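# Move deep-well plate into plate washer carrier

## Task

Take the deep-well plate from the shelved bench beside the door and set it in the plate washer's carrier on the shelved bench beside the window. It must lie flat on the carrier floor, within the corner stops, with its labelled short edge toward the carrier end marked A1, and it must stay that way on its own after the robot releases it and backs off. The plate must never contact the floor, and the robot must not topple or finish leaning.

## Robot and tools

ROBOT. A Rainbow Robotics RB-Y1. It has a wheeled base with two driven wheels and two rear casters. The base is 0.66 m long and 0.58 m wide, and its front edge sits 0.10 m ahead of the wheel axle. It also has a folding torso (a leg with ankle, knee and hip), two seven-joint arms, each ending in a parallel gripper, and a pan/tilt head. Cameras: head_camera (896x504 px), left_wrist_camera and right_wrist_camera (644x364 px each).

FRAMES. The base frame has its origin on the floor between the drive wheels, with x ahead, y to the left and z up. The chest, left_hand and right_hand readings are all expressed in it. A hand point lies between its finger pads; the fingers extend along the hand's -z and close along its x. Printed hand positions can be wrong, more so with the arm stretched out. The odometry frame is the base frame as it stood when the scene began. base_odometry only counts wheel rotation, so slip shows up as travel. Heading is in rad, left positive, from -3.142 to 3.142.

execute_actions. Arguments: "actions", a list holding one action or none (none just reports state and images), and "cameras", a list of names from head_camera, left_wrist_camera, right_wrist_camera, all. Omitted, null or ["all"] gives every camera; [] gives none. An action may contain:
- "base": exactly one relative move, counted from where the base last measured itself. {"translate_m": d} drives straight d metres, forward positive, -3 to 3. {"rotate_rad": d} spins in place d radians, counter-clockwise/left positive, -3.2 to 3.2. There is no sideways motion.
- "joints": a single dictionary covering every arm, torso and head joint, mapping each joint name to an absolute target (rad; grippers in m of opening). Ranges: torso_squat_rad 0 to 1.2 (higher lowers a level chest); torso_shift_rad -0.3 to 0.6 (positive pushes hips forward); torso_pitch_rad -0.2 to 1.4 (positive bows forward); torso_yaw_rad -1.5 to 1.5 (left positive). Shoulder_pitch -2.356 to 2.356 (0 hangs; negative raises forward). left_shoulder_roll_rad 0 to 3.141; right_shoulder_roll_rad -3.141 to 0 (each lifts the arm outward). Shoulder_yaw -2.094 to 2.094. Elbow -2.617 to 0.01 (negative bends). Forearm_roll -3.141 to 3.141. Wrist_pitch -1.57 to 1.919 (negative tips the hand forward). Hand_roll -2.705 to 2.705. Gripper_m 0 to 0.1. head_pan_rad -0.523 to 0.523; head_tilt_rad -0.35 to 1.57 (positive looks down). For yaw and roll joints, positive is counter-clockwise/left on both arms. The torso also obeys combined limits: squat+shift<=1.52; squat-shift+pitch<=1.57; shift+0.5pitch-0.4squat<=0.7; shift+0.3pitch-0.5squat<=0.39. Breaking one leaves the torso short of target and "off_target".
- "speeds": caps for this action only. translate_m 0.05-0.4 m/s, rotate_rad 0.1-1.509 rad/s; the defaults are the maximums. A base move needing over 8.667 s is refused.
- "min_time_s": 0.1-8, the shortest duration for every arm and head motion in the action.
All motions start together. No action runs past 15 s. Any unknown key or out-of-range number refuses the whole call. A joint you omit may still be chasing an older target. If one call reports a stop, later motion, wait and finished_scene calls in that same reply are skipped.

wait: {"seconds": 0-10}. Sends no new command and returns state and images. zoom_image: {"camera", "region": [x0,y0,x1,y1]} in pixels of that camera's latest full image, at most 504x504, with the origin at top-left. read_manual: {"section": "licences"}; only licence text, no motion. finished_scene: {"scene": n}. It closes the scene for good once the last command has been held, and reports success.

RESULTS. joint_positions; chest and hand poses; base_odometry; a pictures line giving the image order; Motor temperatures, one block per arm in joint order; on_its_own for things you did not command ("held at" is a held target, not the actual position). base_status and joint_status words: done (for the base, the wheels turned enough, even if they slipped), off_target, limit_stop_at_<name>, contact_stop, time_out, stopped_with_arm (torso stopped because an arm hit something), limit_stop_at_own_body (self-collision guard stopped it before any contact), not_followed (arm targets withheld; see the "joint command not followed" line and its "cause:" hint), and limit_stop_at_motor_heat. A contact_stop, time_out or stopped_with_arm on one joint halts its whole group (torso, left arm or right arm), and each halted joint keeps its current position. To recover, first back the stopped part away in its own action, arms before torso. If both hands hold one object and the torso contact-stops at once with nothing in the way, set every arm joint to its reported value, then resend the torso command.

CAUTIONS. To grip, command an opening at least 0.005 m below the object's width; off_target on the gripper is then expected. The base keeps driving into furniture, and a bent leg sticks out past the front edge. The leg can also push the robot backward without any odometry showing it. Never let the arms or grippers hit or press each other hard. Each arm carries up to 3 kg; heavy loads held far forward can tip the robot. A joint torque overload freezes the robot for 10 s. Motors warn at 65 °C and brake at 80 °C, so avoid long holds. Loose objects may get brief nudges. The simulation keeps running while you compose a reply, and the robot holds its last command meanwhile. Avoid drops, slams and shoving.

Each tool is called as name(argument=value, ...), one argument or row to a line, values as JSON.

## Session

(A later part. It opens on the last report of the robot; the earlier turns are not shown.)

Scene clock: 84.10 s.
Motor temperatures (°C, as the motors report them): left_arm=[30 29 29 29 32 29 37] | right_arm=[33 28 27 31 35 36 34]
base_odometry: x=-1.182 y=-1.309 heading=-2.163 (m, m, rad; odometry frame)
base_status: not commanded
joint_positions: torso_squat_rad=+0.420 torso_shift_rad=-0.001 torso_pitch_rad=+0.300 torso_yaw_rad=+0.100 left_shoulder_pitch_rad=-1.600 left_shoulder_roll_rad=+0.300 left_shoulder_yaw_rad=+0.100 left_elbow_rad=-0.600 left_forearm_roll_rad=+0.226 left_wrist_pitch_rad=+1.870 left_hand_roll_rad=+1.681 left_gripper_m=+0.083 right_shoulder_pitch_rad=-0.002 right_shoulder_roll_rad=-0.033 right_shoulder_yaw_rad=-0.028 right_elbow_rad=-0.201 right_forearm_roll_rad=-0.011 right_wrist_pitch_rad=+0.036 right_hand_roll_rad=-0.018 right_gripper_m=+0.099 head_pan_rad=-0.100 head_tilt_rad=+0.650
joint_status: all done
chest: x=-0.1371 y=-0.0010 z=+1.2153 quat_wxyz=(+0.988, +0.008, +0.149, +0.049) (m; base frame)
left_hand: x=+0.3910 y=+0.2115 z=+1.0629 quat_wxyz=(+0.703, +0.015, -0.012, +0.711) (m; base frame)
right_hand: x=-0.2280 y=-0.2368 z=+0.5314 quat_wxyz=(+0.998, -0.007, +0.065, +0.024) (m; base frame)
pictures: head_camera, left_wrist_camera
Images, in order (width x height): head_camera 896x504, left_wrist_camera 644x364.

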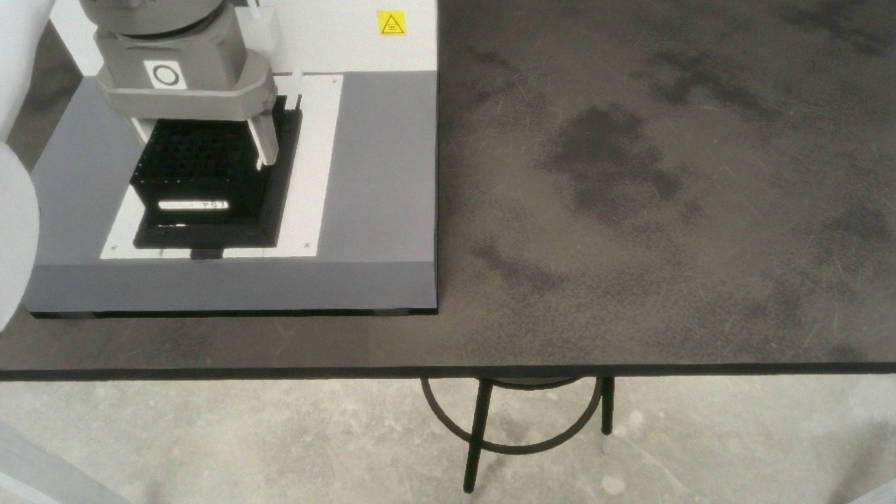

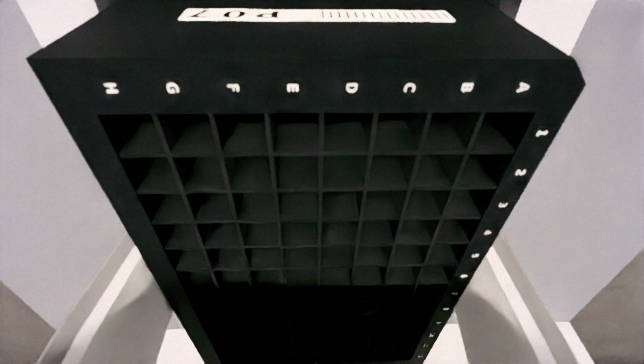

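execute_actions(
  actions=[
    {"joints":{"torso_yaw_rad":0.095,"left_hand_roll_rad":1.686}},
  ],
  cameras=["left_wrist_camera"],
)

execute_actions(
  actions=[
    {"joints":{"torso_squat_rad":0.436}},
  ],
  cameras=["head_camera","left_wrist_camera"],
)

zoom_image(
  camera="head_camera",
  region=[100, 80, 350, 280],
)

Scene clock: 87.77 s.
Motor temperatures (°C, as the motors report them): left_arm=[30 29 29 29 32 29 37] | right_arm=[33 28 27 31 35 36 34]
base_odometry: x=-1.182 y=-1.309 heading=-2.163 (m, m, rad; odometry frame)
base_status: not commanded
joint_positions: torso_squat_rad=+0.420 torso_shift_rad=-0.001 torso_pitch_rad=+0.300 torso_yaw_rad=+0.095 left_shoulder_pitch_rad=-1.600 left_shoulder_roll_rad=+0.300 left_shoulder_yaw_rad=+0.100 left_elbow_rad=-0.600 left_forearm_roll_rad=+0.226 left_wrist_pitch_rad=+1.870 left_hand_roll_rad=+1.686 left_gripper_m=+0.083 right_shoulder_pitch_rad=-0.002 right_shoulder_roll_rad=-0.033 right_shoulder_yaw_rad=-0.028 right_elbow_rad=-0.201 right_forearm_roll_rad=-0.011 right_wrist_pitch_rad=+0.036 right_hand_roll_rad=-0.018 right_gripper_m=+0.099 head_pan_rad=-0.100 head_tilt_rad=+0.650
joint_status: all done
chest: x=-0.1371 y=-0.0010 z=+1.2153 quat_wxyz=(+0.988, +0.008, +0.149, +0.047) (m; base frame)
left_hand: x=+0.3919 y=+0.2090 z=+1.0626 quat_wxyz=(+0.702, +0.015, -0.012, +0.712) (m; base frame)
right_hand: x=-0.2291 y=-0.2373 z=+0.5318 quat_wxyz=(+0.998, -0.008, +0.065, +0.022) (m; base frame)
pictures: left_wrist_camera
Images, in order (width x height): left_wrist_camera 644x364.

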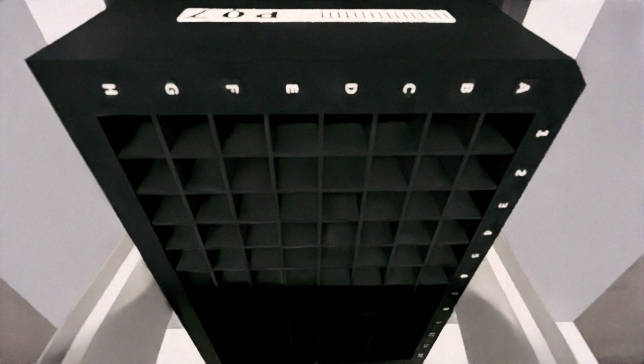

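Scene clock: 88.37 s.
Motor temperatures (°C, as the motors report them): left_arm=[30 29 29 29 32 29 37] | right_arm=[33 28 27 31 35 36 34]
base_odometry: x=-1.182 y=-1.309 heading=-2.163 (m, m, rad; odometry frame)
base_status: not commanded
joint_positions: torso_squat_rad=+0.436 torso_shift_rad=-0.001 torso_pitch_rad=+0.299 torso_yaw_rad=+0.095 left_shoulder_pitch_rad=-1.601 left_shoulder_roll_rad=+0.301 left_shoulder_yaw_rad=+0.100 left_elbow_rad=-0.600 left_forearm_roll_rad=+0.226 left_wrist_pitch_rad=+1.871 left_hand_roll_rad=+1.686 left_gripper_m=+0.083 right_shoulder_pitch_rad=-0.002 right_shoulder_roll_rad=-0.033 right_shoulder_yaw_rad=-0.028 right_elbow_rad=-0.201 right_forearm_roll_rad=-0.011 right_wrist_pitch_rad=+0.036 right_hand_roll_rad=-0.018 right_gripper_m=+0.099 head_pan_rad=-0.100 head_tilt_rad=+0.650
joint_status: all done
chest: x=-0.1377 y=-0.0010 z=+1.2107 quat_wxyz=(+0.988, +0.008, +0.149, +0.047) (m; base frame)
left_hand: x=+0.3916 y=+0.2093 z=+1.0591 quat_wxyz=(+0.702, +0.014, -0.013, +0.712) (m; base frame)
right_hand: x=-0.2290 y=-0.2373 z=+0.5271 quat_wxyz=(+0.998, -0.008, +0.065, +0.022) (m; base frame)
pictures: head_camera, left_wrist_camera
Images, in order (width x height): head_camera 896x504, left_wrist_camera 644x364.

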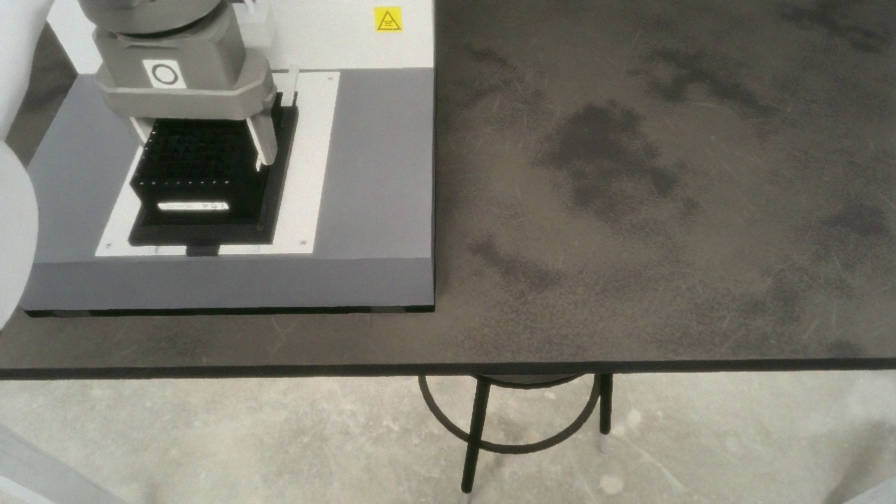

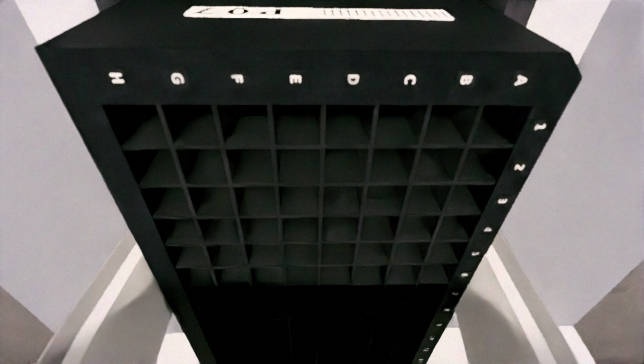

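Region (100, 80, 350, 280) of head_camera's 896x504 image, scaled by 2.016, with more detail than that image has; it fills the top 403 rows of this view, and the rest is white.

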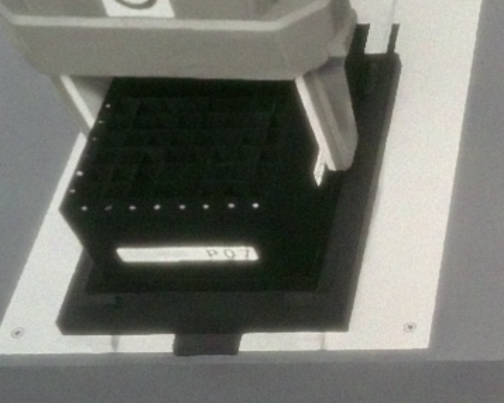

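Far end is on the stops again; slide back as before.

execute_actions(
  actions=[
    {"base":{"translate_m":-0.004},"joints":{"torso_squat_rad":0.43},"speeds":{"translate_m":0.05}},
  ],
  cameras=["left_wrist_camera"],
)

execute_actions(
  actions=[
    {"joints":{"left_gripper_m":0.1}},
  ],
  cameras=["left_wrist_camera"],
)

execute_actions(
  actions=[
    {"joints":{"torso_squat_rad":0.0}},
  ],
  cameras=["head_camera","left_wrist_camera"],
)

Scene clock: 91.53 s.
Motor temperatures (°C, as the motors report them): left_arm=[30 29 29 29 32 30 37] | right_arm=[33 28 27 31 35 36 34]
base_odometry: x=-1.179 y=-1.305 heading=-2.163 (m, m, rad; odometry frame)
base_status: done
joint_positions: torso_squat_rad=+0.430 torso_shift_rad=-0.001 torso_pitch_rad=+0.300 torso_yaw_rad=+0.095 left_shoulder_pitch_rad=-1.600 left_shoulder_roll_rad=+0.301 left_shoulder_yaw_rad=+0.100 left_elbow_rad=-0.600 left_forearm_roll_rad=+0.226 left_wrist_pitch_rad=+1.870 left_hand_roll_rad=+1.686 left_gripper_m=+0.083 right_shoulder_pitch_rad=-0.001 right_shoulder_roll_rad=-0.033 right_shoulder_yaw_rad=-0.028 right_elbow_rad=-0.201 right_forearm_roll_rad=-0.011 right_wrist_pitch_rad=+0.036 right_hand_roll_rad=-0.018 right_gripper_m=+0.099 head_pan_rad=-0.100 head_tilt_rad=+0.650
joint_status: all done
chest: x=-0.1372 y=-0.0009 z=+1.2124 quat_wxyz=(+0.988, +0.008, +0.149, +0.047) (m; base frame)
left_hand: x=+0.3922 y=+0.2093 z=+1.0603 quat_wxyz=(+0.702, +0.014, -0.012, +0.712) (m; base frame)
right_hand: x=-0.2291 y=-0.2373 z=+0.5289 quat_wxyz=(+0.998, -0.008, +0.065, +0.022) (m; base frame)
pictures: left_wrist_camera
Images, in order (width x height): left_wrist_camera 644x364.

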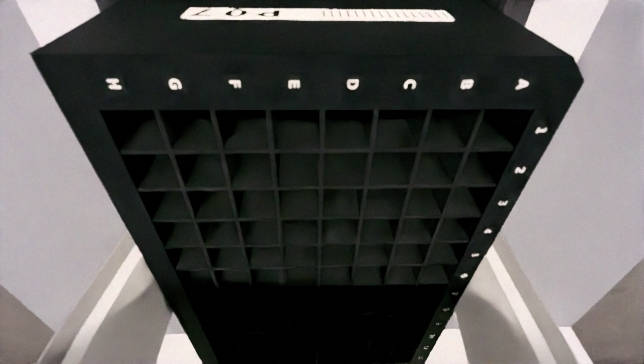

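Scene clock: 92.33 s.
Motor temperatures (°C, as the motors report them): left_arm=[30 29 29 29 32 30 37] | right_arm=[33 28 27 31 35 36 34]
base_odometry: x=-1.179 y=-1.305 heading=-2.163 (m, m, rad; odometry frame)
base_status: not commanded
joint_positions: torso_squat_rad=+0.430 torso_shift_rad=-0.001 torso_pitch_rad=+0.300 torso_yaw_rad=+0.095 left_shoulder_pitch_rad=-1.600 left_shoulder_roll_rad=+0.300 left_shoulder_yaw_rad=+0.100 left_elbow_rad=-0.600 left_forearm_roll_rad=+0.226 left_wrist_pitch_rad=+1.870 left_hand_roll_rad=+1.686 left_gripper_m=+0.100 right_shoulder_pitch_rad=-0.001 right_shoulder_roll_rad=-0.033 right_shoulder_yaw_rad=-0.028 right_elbow_rad=-0.201 right_forearm_roll_rad=-0.011 right_wrist_pitch_rad=+0.036 right_hand_roll_rad=-0.018 right_gripper_m=+0.099 head_pan_rad=-0.100 head_tilt_rad=+0.650
joint_status: all done
chest: x=-0.1371 y=-0.0009 z=+1.2124 quat_wxyz=(+0.988, +0.008, +0.149, +0.047) (m; base frame)
left_hand: x=+0.3921 y=+0.2090 z=+1.0601 quat_wxyz=(+0.702, +0.014, -0.012, +0.712) (m; base frame)
right_hand: x=-0.2292 y=-0.2373 z=+0.5289 quat_wxyz=(+0.998, -0.008, +0.065, +0.022) (m; base frame)
pictures: left_wrist_camera
Images, in order (width x height): left_wrist_camera 644x364.

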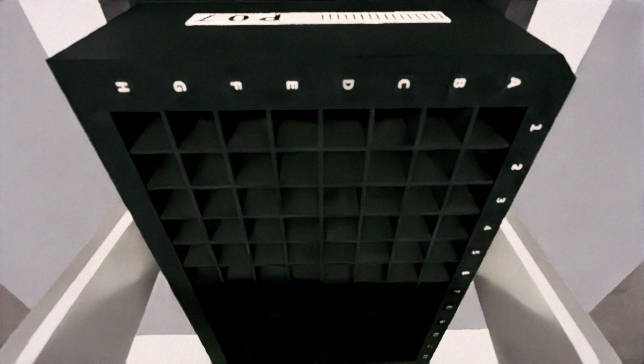

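Scene clock: 94.53 s.
Motor temperatures (°C, as the motors report them): left_arm=[30 29 29 29 32 30 37] | right_arm=[33 28 27 31 35 36 34]
base_odometry: x=-1.179 y=-1.305 heading=-2.163 (m, m, rad; odometry frame)
base_status: not commanded
joint_positions: torso_squat_rad=+0.000 torso_shift_rad=-0.001 torso_pitch_rad=+0.300 torso_yaw_rad=+0.095 left_shoulder_pitch_rad=-1.600 left_shoulder_roll_rad=+0.300 left_shoulder_yaw_rad=+0.100 left_elbow_rad=-0.600 left_forearm_roll_rad=+0.226 left_wrist_pitch_rad=+1.870 left_hand_roll_rad=+1.686 left_gripper_m=+0.100 right_shoulder_pitch_rad=-0.001 right_shoulder_roll_rad=-0.033 right_shoulder_yaw_rad=-0.028 right_elbow_rad=-0.201 right_forearm_roll_rad=-0.011 right_wrist_pitch_rad=+0.036 right_hand_roll_rad=-0.018 right_gripper_m=+0.099 head_pan_rad=-0.100 head_tilt_rad=+0.650
joint_status: all done
chest: x=-0.1371 y=-0.0010 z=+1.2761 quat_wxyz=(+0.988, +0.008, +0.149, +0.047) (m; base frame)
left_hand: x=+0.3921 y=+0.2089 z=+1.1236 quat_wxyz=(+0.702, +0.014, -0.012, +0.712) (m; base frame)
right_hand: x=-0.2293 y=-0.2374 z=+0.5927 quat_wxyz=(+0.998, -0.008, +0.065, +0.022) (m; base frame)
pictures: head_camera, left_wrist_camera
Images, in order (width x height): head_camera 896x504, left_wrist_camera 644x364.

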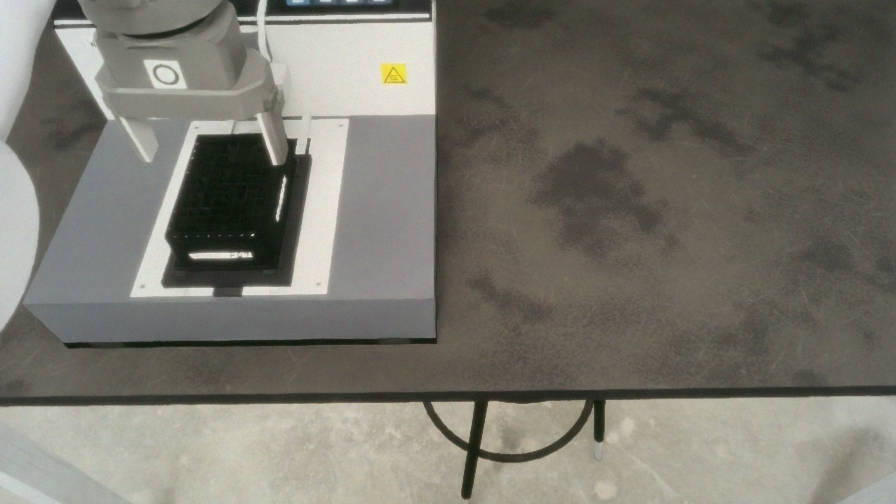

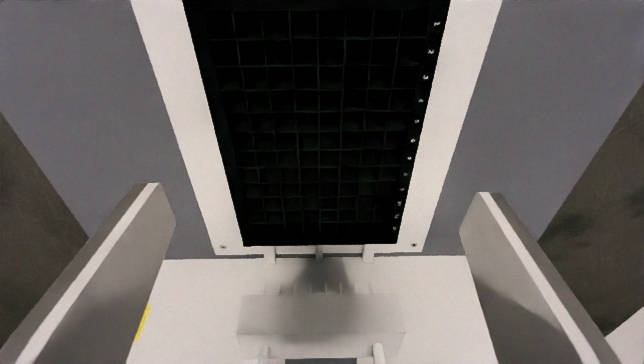

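execute_actions(
  actions=[
    {"base":{"translate_m":-0.3},"joints":{"head_tilt_rad":0.4,"torso_yaw_rad":0.5,"head_pan_rad":-0.4}},
  ],
  cameras=["head_camera"],
)

zoom_image(
  camera="head_camera",
  region=[200, 100, 500, 330],
)

Scene clock: 99.90 s.
Motor temperatures (°C, as the motors report them): left_arm=[30 29 29 29 32 30 37] | right_arm=[33 28 27 31 35 36 34]
base_odometry: x=-1.012 y=-1.057 heading=-2.164 (m, m, rad; odometry frame)
base_status: done
joint_positions: torso_squat_rad=+0.000 torso_shift_rad=-0.001 torso_pitch_rad=+0.300 torso_yaw_rad=+0.500 left_shoulder_pitch_rad=-1.600 left_shoulder_roll_rad=+0.300 left_shoulder_yaw_rad=+0.100 left_elbow_rad=-0.600 left_forearm_roll_rad=+0.226 left_wrist_pitch_rad=+1.870 left_hand_roll_rad=+1.686 left_gripper_m=+0.100 right_shoulder_pitch_rad=-0.001 right_shoulder_roll_rad=-0.033 right_shoulder_yaw_rad=-0.028 right_elbow_rad=-0.201 right_forearm_roll_rad=-0.011 right_wrist_pitch_rad=+0.036 right_hand_roll_rad=-0.018 right_gripper_m=+0.099 head_pan_rad=-0.400 head_tilt_rad=+0.400
joint_status: all done
chest: x=-0.1372 y=-0.0010 z=+1.2761 quat_wxyz=(+0.958, +0.038, +0.145, +0.245) (m; base frame)
left_hand: x=+0.2705 y=+0.4089 z=+1.1615 quat_wxyz=(+0.550, +0.058, -0.051, +0.831) (m; base frame)
right_hand: x=-0.1486 y=-0.1732 z=+0.5678 quat_wxyz=(+0.974, +0.039, +0.061, +0.217) (m; base frame)
pictures: head_camera
Images, in order (width x height): head_camera 896x504.

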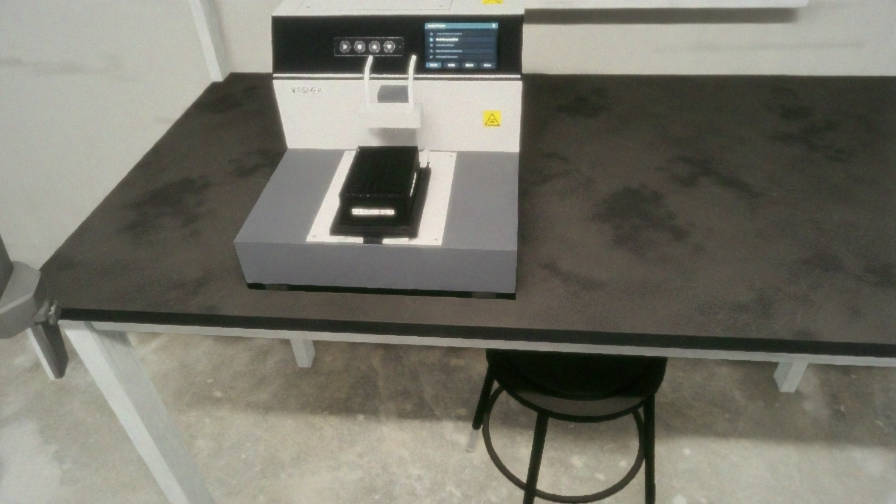

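Region (200, 100, 500, 330) of head_camera's 896x504 image, scaled by 1.680, with more detail than that image has; it fills the top 386 rows of this view, and the rest is white.

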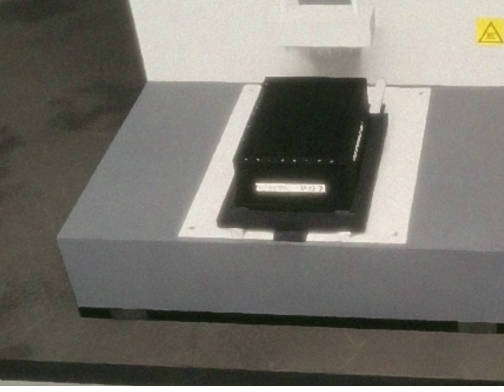

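finished_scene(
  scene=2,
)

The scene is finished: the task was done.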